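# Set the plate onto the scale platform with suction

## Task

Get the plate resting on the scale's platform with no part of it overhanging the platform edge, supported by the scale itself rather than held there by the robot; then release the suction and move the tool away.

## Robot and tools

Robot: one six-joint arm (UR7e type) with a vacuum cup tool. The cup point is the centre of the cup's rim when nothing touches it. The cup opens along the cup point's own +z axis. About 7 cm behind the rim the tool widens, reaching roughly 8 cm sideways (body and wrist camera), so leave clearance. Joint ranges in rad: shoulder pan -3.142 to 3.142, elbow 0.000 to 3.142, all other joints -6.283 to 6.283. The elbow cannot go fully straight.

Scene frame: origin on the table surface below the arm base, +z up, +y to the left when facing along +x. The base may be slightly tilted. Reported positions can be a little wrong, more so far from the base. Cameras: cam_head_left, cam_head_right, cam_wrist, each 504x504 pixels.

execute_actions(actions, pictures): actions is a list of zero or one item. An empty list only reports the state. An item with "rows" (1 to 15 rows) and optional "steps" (1 to 15, default 15) runs that many control steps of 1/30 s each, one row per step; the final row repeats if rows run out. An item with only "steps" (up to 300) is a wait, counted from the previous result, so your thinking time is included. pictures (true/false) chooses whether images come back; by default they do. A rejected call moves nothing.

A row is 7 numbers, each in [-1, 1]: dx, dy, dz, rx, ry, rz, suction. The first six are an offset, not a pose: they are measured in the cup point's own axes from the cup point pose in the most recent result that showed it (before any such result in the scene, or for a second call in the same reply, from where the arm is when the action begins). Every row uses that same reference, so rows do not add up. Scale: 1.0 equals 0.6 m of travel or 180 degrees; rx, ry, rz form a single rotation vector. All zeros does not mean hold still: it sends the arm back to the reference pose. Suction: 1 is full vacuum (about 55 kPa below ambient), smaller values ask for that fraction, and 0.05 or less is off. It keeps its last value.

Each step, the commanded pose is clipped to lie within 100 mm and 16 degrees of the measured pose; the joints follow by damped inverse kinematics, favouring position over orientation, with a lag of about 0.17 s. When an action ends, the arm only continues to the last clipped pose, so a distant goal may need several calls; read the pose and the "Hand target" line.

move(target, speed, stop_force): drives the cup point along a straight line toward one target row (same 7 numbers, same offset rule and scale as above; the suction value is sent at the start). speed is in m/s, 0.002 to 0.5, default 0.25; turning is capped at twice that in rad/s. The path lasts 0.5 to 10 s and stops at 10 s even if short. It ignores obstacles, and the real tip can lag, drift, or overshoot the speed near full reach. stop_force (9 to 40 N, optional, not allowed in the first 0.2 s of a scene) ends the path when the wrist senses that much extra push opposing the motion for 2 steps, then backs off 2 steps and holds; pressure can briefly exceed it, more at higher speed. It is measured along the direction to the target in the starting axes, so it is unreliable on moves that rotate. Omit it when lifting away from a surface. The result adds a "move:" line: done, off_target, moving, held, fault or contact (contact takes priority), plus limits=paced (pose clipped) or limits=held (clearance check blocked steps; afterwards motion may jump fast), and the distance to target.

wait(seconds): 0 to 10 s, no new command. zoom_image(camera, region): enlarged crop [x0, y0, x1, y1] in pixels from the latest image, at most 504 by 504. read_manual(section): licence texts only. finished_scene(scene): ends the given scene for good and says whether the goal was met.

Result lines: pose (end_effector_position in m, end_effector_quat_wxyz) and velocities in the scene frame; Joint positions; "Hand target"; "pose unreachable" and HELD when the clearance check altered or blocked a command; Wrist force and Wrist torque along the cup point axes (offset up to about 4 N, noise up to 2.4 N, saturation near 50 N; pressing shows force pointing back into the arm); suction_measured (near 0 means no seal; on a tight seal it settles within 0.15 of the command) and part_present (goes to 1 at 0.50, back to 0 below 0.45). MOTOR HOT appears at 70 °C; at 85 °C the brakes lock until cool (OVER-TEMPERATURE FAULT).

Gripping: the rim is 29 mm wide and must sit fully on a flat, smooth patch of the plate, away from edges, holes or seams. Under vacuum the cup shortens, so a held part sits up to about 10 mm nearer the tool. Vacuum alone may lift a loose part. To release, set the plate down on its support first, then switch suction off; lift at least 15 mm to be sure the cup is free. If the cup seals on the table, turn suction off to release it.

Avoid: contact torque at a joint reaching its limit (139 N m for the three large joints, 26 N m for the wrists) or any outside force of 150 N; either freezes the arm for 10 s. The arm is stiff, so aim only slightly past a contact and approach slowly, ideally with stop_force. Do not drop the plate, slam it, or knock anything off the table. Loose objects may occasionally get a brief external nudge, so check the final placement before finishing.

Each tool is called as name(argument=value, ...), one argument or row to a line, values as JSON.

## Session

execute_actions(
  actions=[],
)

Scene clock: 0.00 s of 4900.00 s.
end_effector_position=(+0.4293, -0.0216, +0.2936) suction_measured=0.00 part_present=0 end_effector_quat_wxyz=(+0.001, +0.025, +1.000, +0.002) end_effector_velocity=(+0.000, -0.000, +0.000) end_effector_angular_velocity=(+0.000, -0.001, -0.001)
Joint positions: [-0.315 -1.724  2.04  -1.891 -1.569 -0.314]
Joint velocities: [-0.    -0.    -0.     0.     0.001  0.001]
Wrist force (N, on the end effector, along its own x y z axes, offset not removed): no reading
Wrist torque (N m, same axes, about the end effector's origin, offset not removed): no reading
Hand target: +0.429, -0.022, +0.294; +0.001, +0.025, +1.000, +0.002

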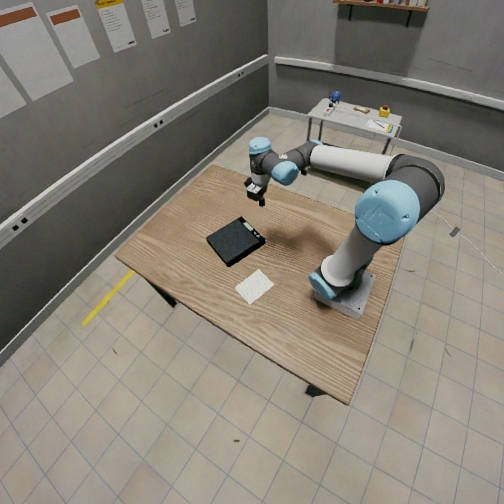

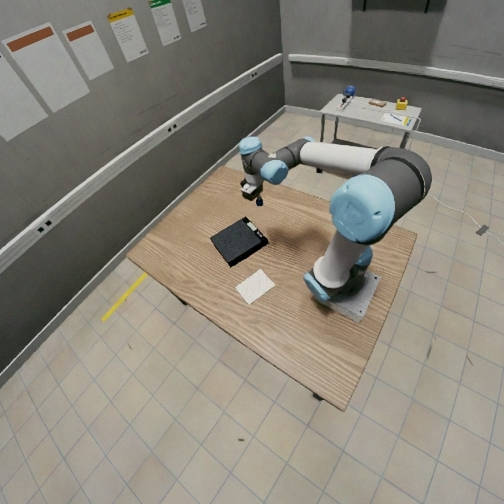

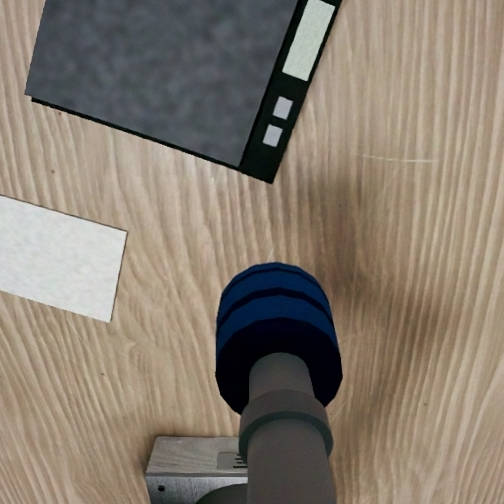

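zoom_image(
  camera="cam_head_left",
  region=[190, 190, 310, 310],
)

move(
  target=[0.12, 0.36, 0, 0, 0, 0, 0],
  speed=0.3,
)

Region (190, 190, 310, 310) of cam_head_left's 504x504 image, scaled by 4.200, with more detail than that image has.

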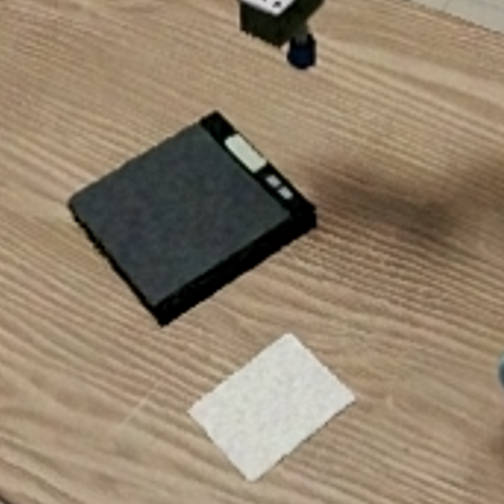

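Scene clock: 8.60 s of 4900.00 s.
end_effector_position=(+0.3677, +0.1978, +0.2945) suction_measured=0.00 part_present=0 end_effector_quat_wxyz=(+0.001, +0.025, +1.000, +0.003) end_effector_velocity=(-0.001, +0.001, -0.001) end_effector_angular_velocity=(-0.001, +0.002, -0.002)
Joint positions: [ 0.219 -1.755  2.066 -1.885 -1.569  0.22 ]
Joint velocities: [ 0.004  0.002  0.     0.    -0.001  0.006]
Wrist force (N, on the end effector, along its own x y z axes, offset not removed): [-2.0 -0.1 0.0]
Wrist torque (N m, same axes, about the end effector's origin, offset not removed): [0.04 0.18 0.19]
Hand target: +0.368, +0.198, +0.295; +0.001, +0.025, +1.000, +0.003
Off the commanded pose: 0.001 m, 0 deg.
After step 90, 4.27 s passed at rest.
move: done

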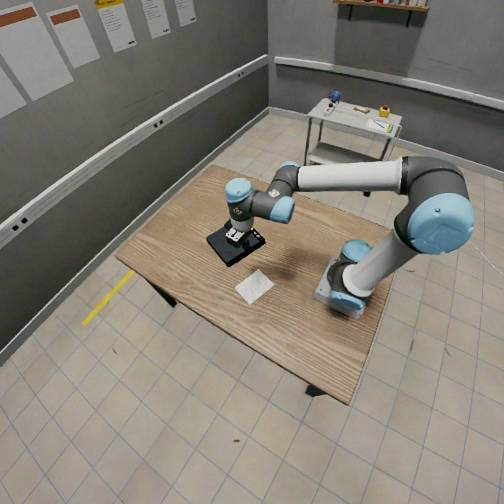

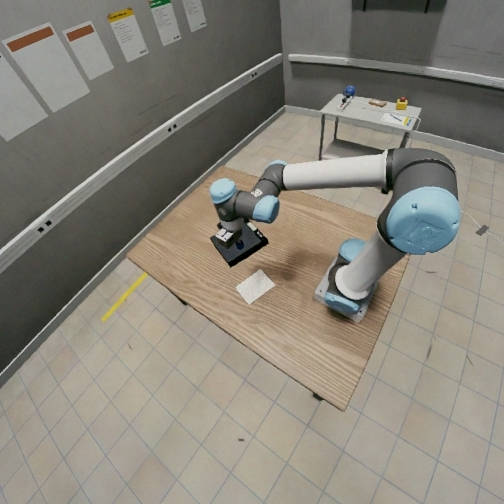

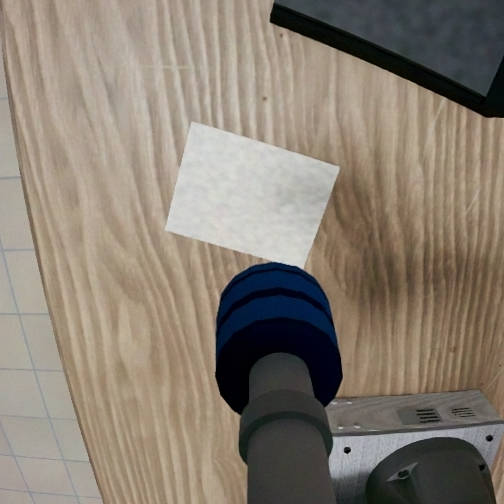

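zoom_image(
  camera="cam_wrist",
  region=[150, 90, 360, 300],
)

zoom_image(
  camera="cam_head_right",
  region=[200, 150, 450, 400],
)

Region (150, 90, 360, 300) of cam_wrist's 504x504 image, scaled by 2.400, with more detail than that image has.

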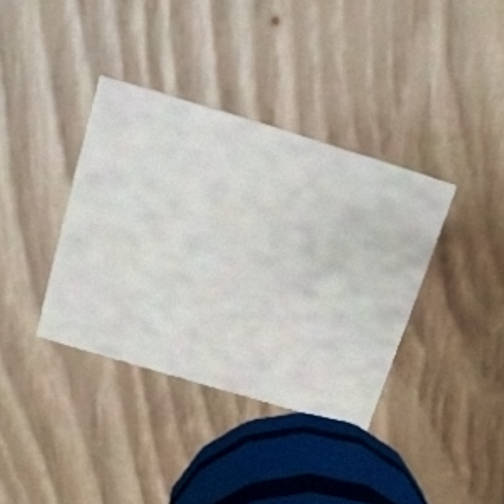

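Region (200, 150, 450, 400) of cam_head_right's 504x504 image, scaled by 2.016, with more detail than that image has.

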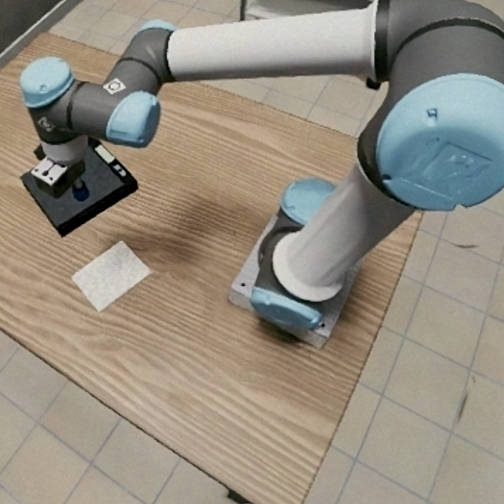

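move(
  target=[0.068, 0.02, 0.3, 0, 0, 0, 0],
  speed=0.3,
)

Scene clock: 19.07 s of 4900.00 s.
end_effector_position=(+0.3278, +0.2126, +0.1145) suction_measured=0.00 part_present=0 end_effector_quat_wxyz=(+0.001, +0.025, +1.000, +0.003) end_effector_velocity=(+0.001, +0.000, -0.001) end_effector_angular_velocity=(+0.001, -0.002, -0.001)
Joint positions: [ 0.276 -1.518  2.416 -2.472 -1.569  0.277]
Joint velocities: [ 0.     0.005  0.001 -0.007  0.     0.001]
Wrist force (N, on the end effector, along its own x y z axes, offset not removed): [-2.4 2.3 0.2]
Wrist torque (N m, same axes, about the end effector's origin, offset not removed): [0.34 0.20 0.18]
Hand target: +0.328, +0.213, +0.114; +0.001, +0.025, +1.000, +0.003
Off the commanded pose: 0.000 m, 0 deg.
After step 90, 6.23 s passed at rest.
move: done

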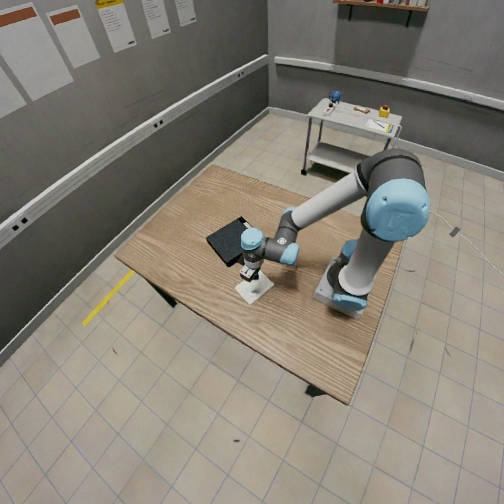

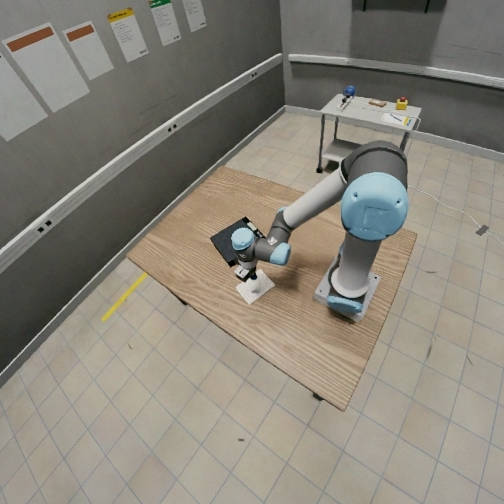

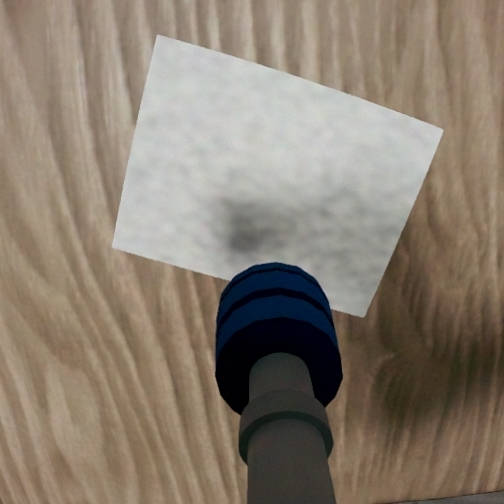

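move(
  target=[-0.018, -0.007, 0.155, 0, 0, 0, 0],
  speed=0.2,
)

move(
  target=[0, 0, 0.05, 0, 0, 0, 1],
  speed=0.012,
  stop_force=10,
)

Scene clock: 24.63 s of 4900.00 s.
end_effector_position=(+0.3385, +0.2083, +0.0214) suction_measured=0.00 part_present=0 end_effector_quat_wxyz=(+0.001, +0.025, +1.000, +0.003) end_effector_velocity=(+0.001, +0.001, -0.001) end_effector_angular_velocity=(+0.001, -0.002, +0.001)
Joint positions: [ 0.257 -1.207  2.46  -2.826 -1.569  0.258]
Joint velocities: [ 0.001  0.005 -0.002 -0.005  0.001 -0.   ]
Wrist force (N, on the end effector, along its own x y z axes, offset not removed): [-1.6 0.4 -0.7]
Wrist torque (N m, same axes, about the end effector's origin, offset not removed): [0.11 0.12 0.08]
Hand target: +0.339, +0.208, +0.021; +0.001, +0.025, +1.000, +0.003
Off the commanded pose: 0.000 m, 0 deg.
After step 90, 1.53 s passed at rest.
move: done

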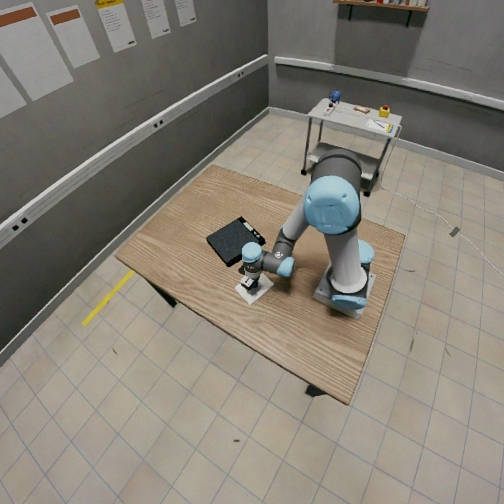

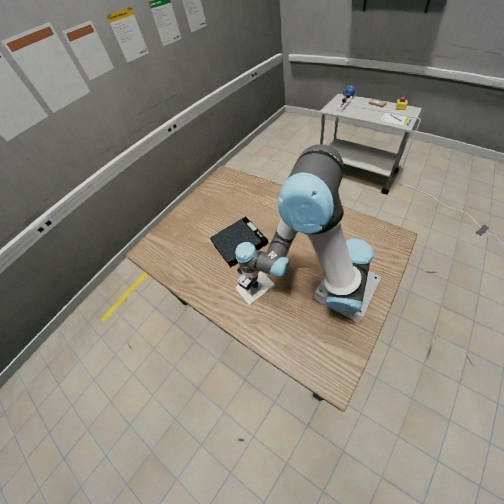

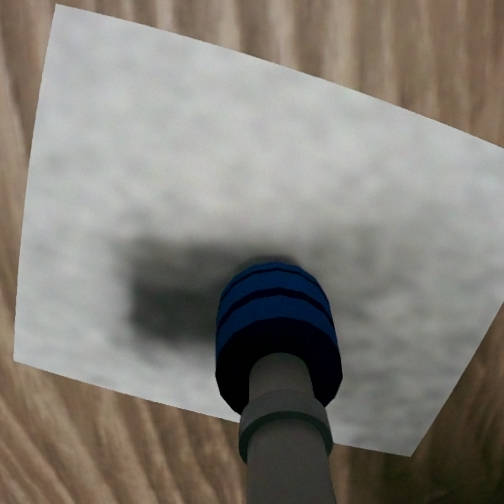

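Scene clock: 27.13 s of 4900.00 s.
end_effector_position=(+0.3385, +0.2084, -0.0040) suction_measured=1.00 part_present=1 end_effector_quat_wxyz=(+0.001, +0.025, +1.000, +0.003) end_effector_velocity=(-0.001, -0.000, +0.002) end_effector_angular_velocity=(-0.002, +0.003, +0.002)
Joint positions: [ 0.257 -1.116  2.463 -2.921 -1.569  0.258]
Joint velocities: [ 0.001 -0.011  0.001  0.013 -0.001 -0.001]
Wrist force (N, on the end effector, along its own x y z axes, offset not removed): [2.6 -1.4 -29.3]
Wrist torque (N m, same axes, about the end effector's origin, offset not removed): [0.03 0.13 0.12]
Hand target: +0.339, +0.208, -0.004; +0.001, +0.025, +1.000, +0.003
Off the commanded pose: 0.005 m, 0 deg.
move: contact

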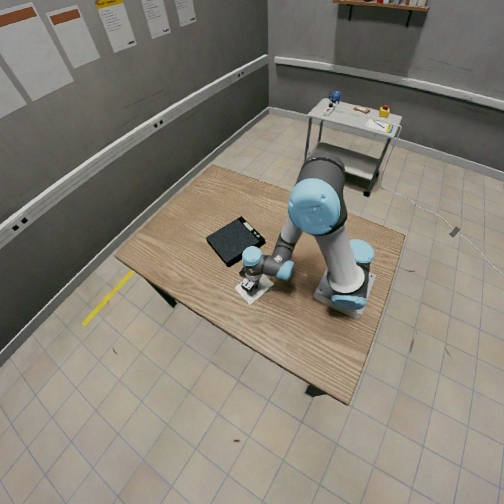

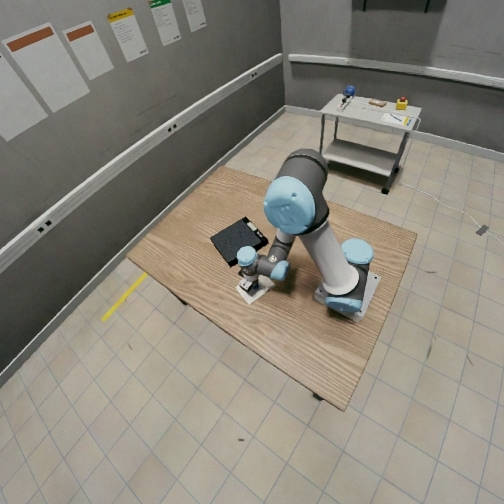

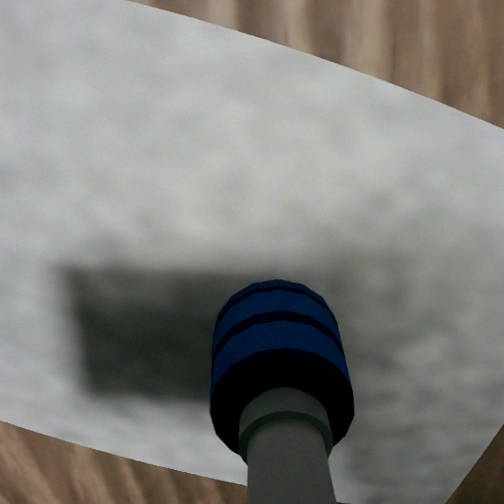

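move(
  target=[0, 0, -0.15, 0, 0, 0, 1],
  speed=0.15,
)

move(
  target=[-0.388, -0.243, 0, 0, 0, 0.017, 1],
  speed=0.2,
)

Scene clock: 37.00 s of 4900.00 s.
end_effector_position=(+0.3384, +0.2081, +0.0860) suction_measured=0.96 part_present=1 end_effector_quat_wxyz=(+0.001, +0.025, +1.000, +0.003) end_effector_velocity=(-0.000, -0.001, +0.002) end_effector_angular_velocity=(-0.001, +0.002, -0.001)
Joint positions: [ 0.257 -1.421  2.426 -2.578 -1.569  0.258]
Joint velocities: [-0.001 -0.005 -0.001  0.009 -0.001  0.   ]
Wrist force (N, on the end effector, along its own x y z axes, offset not removed): [-1.5 0.8 -0.9]
Wrist torque (N m, same axes, about the end effector's origin, offset not removed): [0.08 0.16 0.18]
Hand target: +0.338, +0.208, +0.086; +0.001, +0.025, +1.000, +0.003
Off the commanded pose: 0.000 m, 0 deg.
move: done

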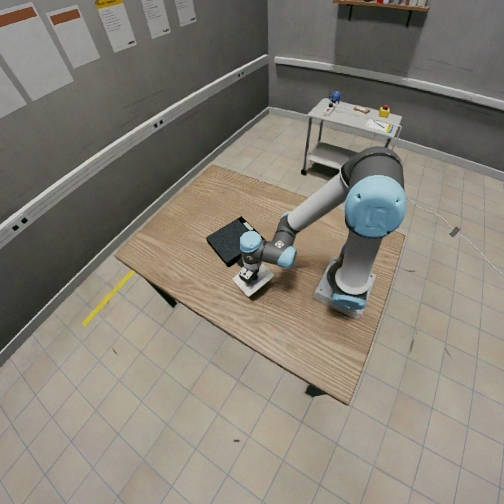

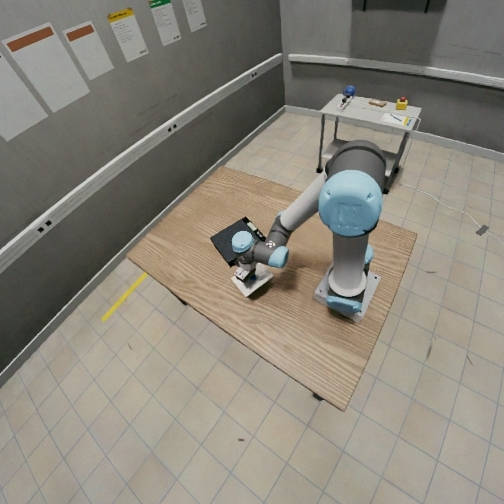

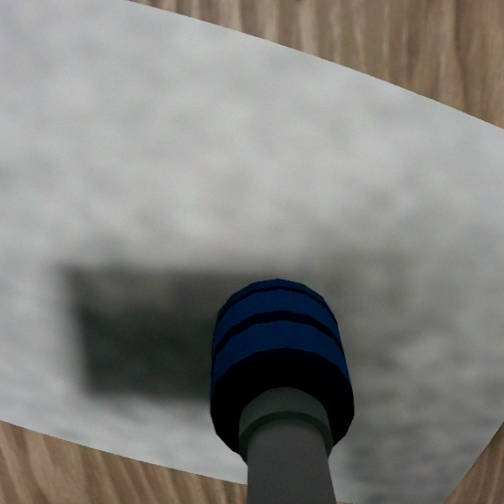

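Scene clock: 38.90 s of 4900.00 s.
end_effector_position=(+0.5638, +0.0508, +0.0854) suction_measured=0.99 part_present=1 end_effector_quat_wxyz=(+0.001, +0.052, +0.999, +0.003) end_effector_velocity=(+0.001, -0.001, -0.000) end_effector_angular_velocity=(-0.001, +0.000, +0.000)
Joint positions: [-0.099 -1.113  1.952 -2.413 -1.569 -0.045]
Joint velocities: [-0.001  0.002 -0.004  0.001 -0.001 -0.001]
Wrist force (N, on the end effector, along its own x y z axes, offset not removed): [-3.5 0.1 1.5]
Wrist torque (N m, same axes, about the end effector's origin, offset not removed): [0.05 0.44 0.15]
Hand target: +0.564, +0.051, +0.085; +0.001, +0.052, +0.999, +0.003
Off the commanded pose: 0.000 m, 0 deg.
move: done

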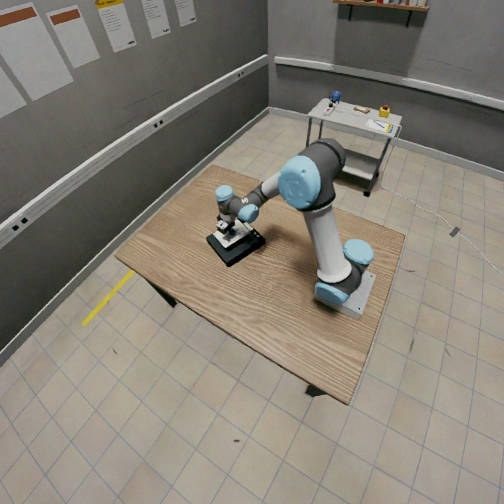

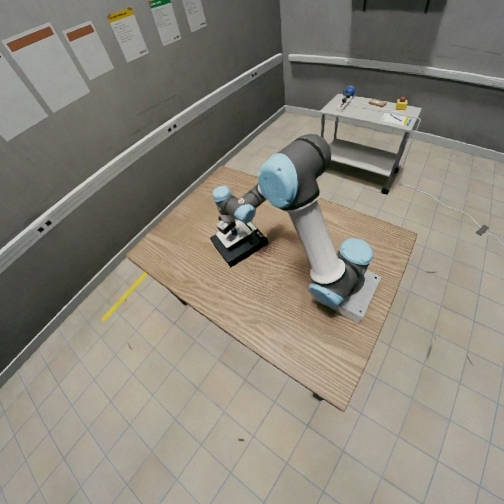

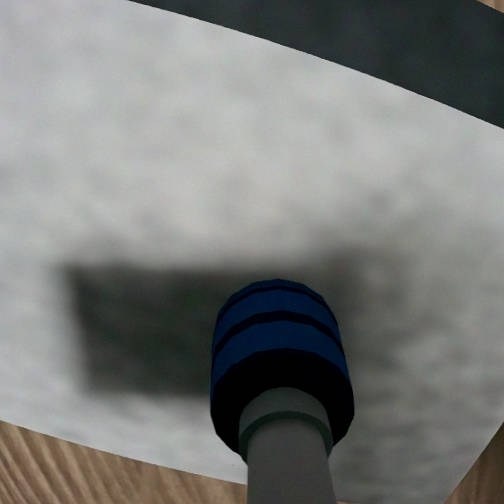

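move(
  target=[0, 0, 0.055, 0, 0, 0, 1],
  speed=0.06,
)

zoom_image(
  camera="cam_head_left",
  region=[195, 195, 280, 280],
)

Scene clock: 41.83 s of 4900.00 s.
end_effector_position=(+0.5639, +0.0509, +0.0525) suction_measured=0.96 part_present=1 end_effector_quat_wxyz=(+0.001, +0.052, +0.999, +0.003) end_effector_velocity=(-0.001, +0.000, -0.002) end_effector_angular_velocity=(+0.001, +0.001, -0.000)
Joint positions: [-0.099 -1.049  1.968 -2.493 -1.569 -0.045]
Joint velocities: [-0.     0.003  0.001 -0.003  0.001  0.   ]
Wrist force (N, on the end effector, along its own x y z axes, offset not removed): [-2.1 0.8 1.1]
Wrist torque (N m, same axes, about the end effector's origin, offset not removed): [0.15 0.20 0.20]
Hand target: +0.564, +0.051, +0.052; +0.001, +0.052, +0.999, +0.003
Off the commanded pose: 0.000 m, 0 deg.
move: done

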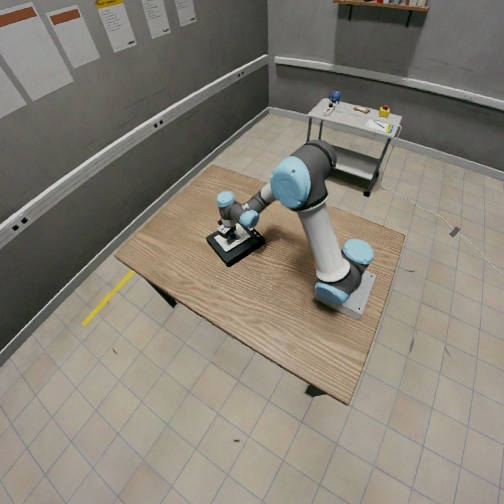

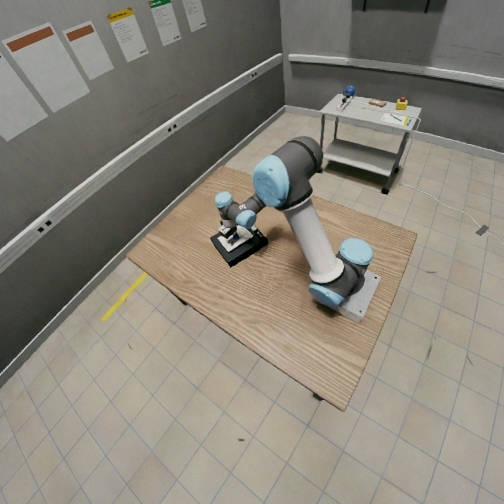

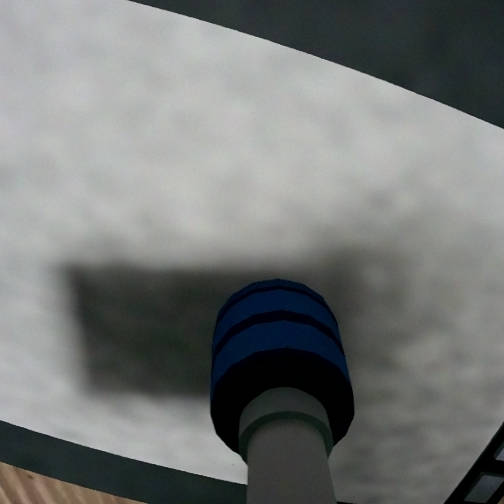

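Region (195, 195, 280, 280) of cam_head_left's 504x504 image, scaled by 5.929, with more detail than that image has.

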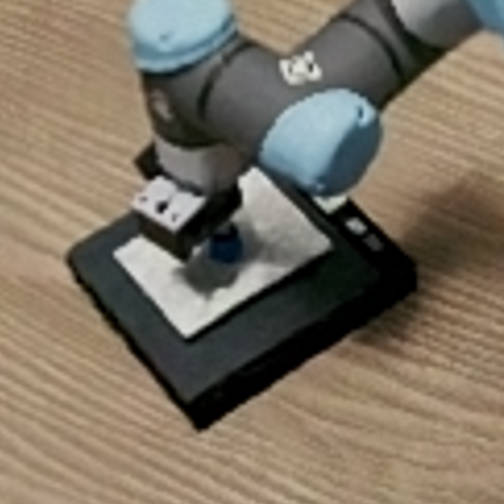

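move(
  target=[0, 0, 0.06, 0, 0, 0, 1],
  speed=0.009,
  stop_force=9,
)

zoom_image(
  camera="cam_head_left",
  region=[195, 195, 280, 280],
)

Scene clock: 45.13 s of 4900.00 s.
end_effector_position=(+0.5639, +0.0510, +0.0415) suction_measured=0.98 part_present=1 end_effector_quat_wxyz=(+0.001, +0.052, +0.999, +0.003) end_effector_velocity=(-0.001, +0.000, +0.002) end_effector_angular_velocity=(+0.000, +0.002, -0.000)
Joint positions: [-0.099 -1.026  1.972 -2.519 -1.569 -0.045]
Joint velocities: [ 0.001 -0.005 -0.     0.007 -0.     0.001]
Wrist force (N, on the end effector, along its own x y z axes, offset not removed): [-5.1 1.3 -23.6]
Wrist torque (N m, same axes, about the end effector's origin, offset not removed): [0.21 0.21 0.20]
Hand target: +0.564, +0.051, +0.042; +0.001, +0.052, +0.999, +0.003
Off the commanded pose: 0.025 m, 0 deg.
move: contact

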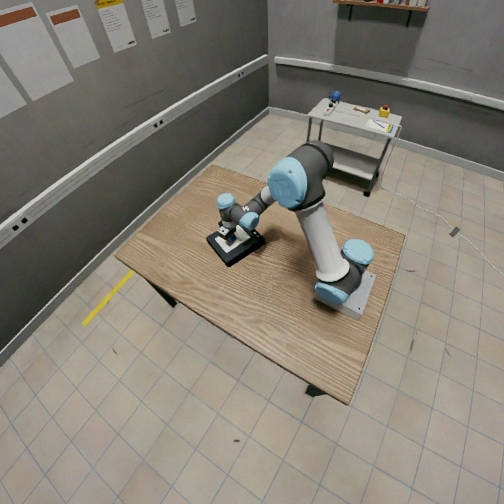

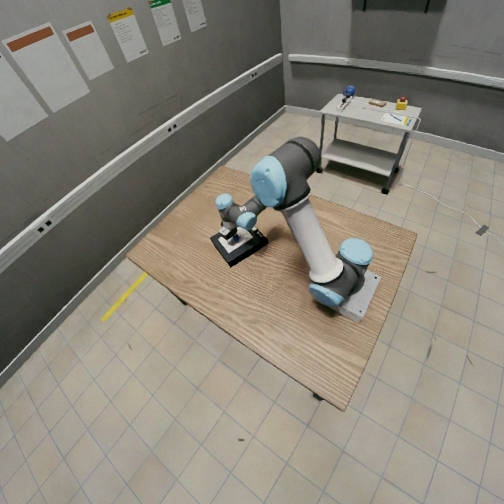

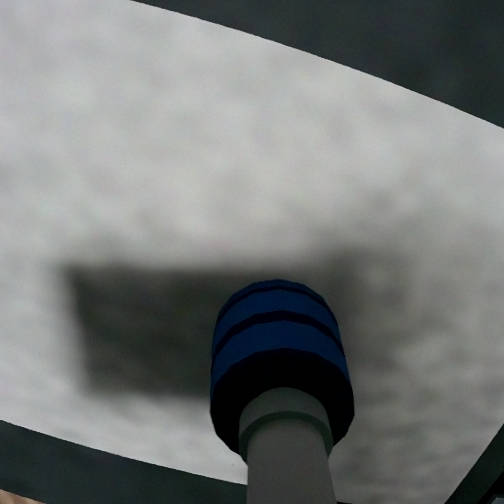

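Region (195, 195, 280, 280) of cam_head_left's 504x504 image, scaled by 5.929, with more detail than that image has.

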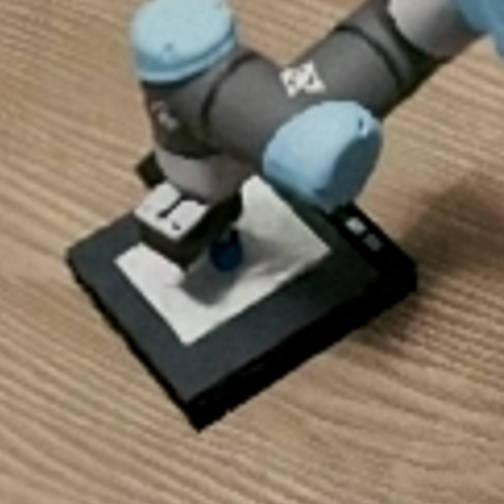

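Inside with margin. Release.

execute_actions(
  actions=[
    {"rows": [[0,0,-0.002,0,0,0,0]], "steps": 15},
  ],
  pictures=false,
)

move(
  target=[0, 0, -0.3, 0, 0, 0, 0],
  speed=0.2,
)

Scene clock: 47.80 s of 4900.00 s.
end_effector_position=(+0.5639, +0.0510, +0.0427) suction_measured=0.00 part_present=0 end_effector_quat_wxyz=(+0.001, +0.052, +0.999, +0.003) end_effector_velocity=(-0.000, -0.000, -0.000) end_effector_angular_velocity=(+0.000, +0.001, +0.000)
Joint positions: [-0.099 -1.029  1.971 -2.516 -1.569 -0.045]
Joint velocities: [-0.    -0.     0.001  0.    -0.    -0.   ]
Wrist force (N, on the end effector, along its own x y z axes, offset not removed): [-1.4 0.1 -6.5]
Wrist torque (N m, same axes, about the end effector's origin, offset not removed): [0.01 0.08 0.13]
Hand target: +0.564, +0.051, +0.043; +0.001, +0.052, +0.999, +0.003
Off the commanded pose: 0.000 m, 0 deg.
Steps of this call (steps 1 to 65: nothing new was sent; steps 66 to 80: all 15 steps of this action). Readings (end_effector_position | what the end effector reports):
66: (+0.5639, +0.0510, +0.0418) | suction_measured=0.16 part_present=0
67: (+0.5640, +0.0510, +0.0420) | suction_measured=0.00 part_present=0
69: (+0.5639, +0.0510, +0.0424) | suction_measured=0.00 part_present=0
73: (+0.5639, +0.0510, +0.0426) | suction_measured=0.00 part_present=0
80: the state above

Scene clock: 49.43 s of 4900.00 s.
end_effector_position=(+0.5637, +0.0504, +0.2227) suction_measured=0.00 part_present=0 end_effector_quat_wxyz=(+0.001, +0.052, +0.999, +0.003) end_effector_velocity=(-0.000, -0.000, +0.001) end_effector_angular_velocity=(+0.001, +0.002, -0.001)
Joint positions: [-0.099 -1.324  1.816 -2.066 -1.569 -0.045]
Joint velocities: [-0.001 -0.001 -0.002  0.005  0.001  0.   ]
Wrist force (N, on the end effector, along its own x y z axes, offset not removed): [-2.2 0.9 -1.0]
Wrist torque (N m, same axes, about the end effector's origin, offset not removed): [0.01 0.17 0.15]
Hand target: +0.564, +0.050, +0.223; +0.001, +0.052, +0.999, +0.003
Off the commanded pose: 0.000 m, 0 deg.
move: done

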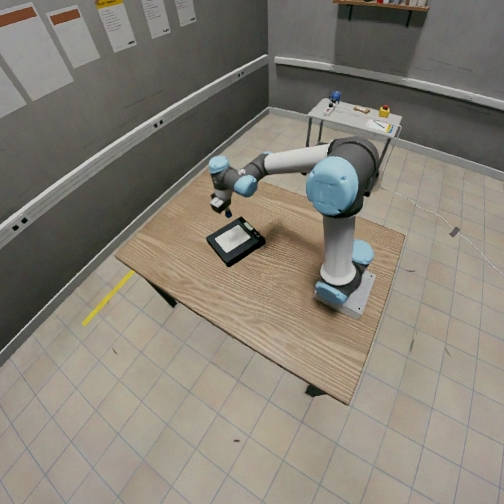

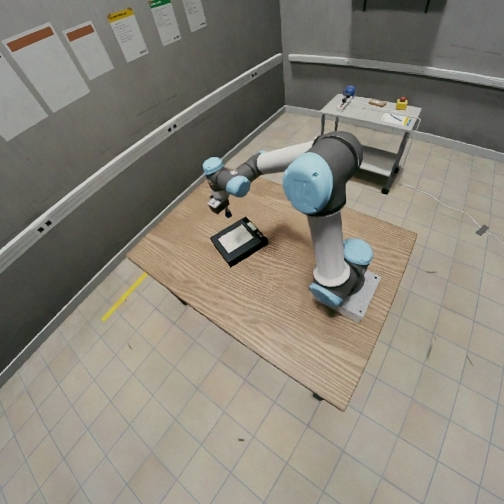

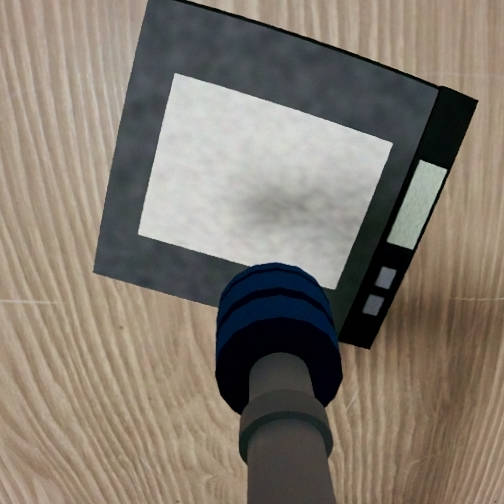

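finished_scene(
  scene=1,
)

The scene is finished: the task was done.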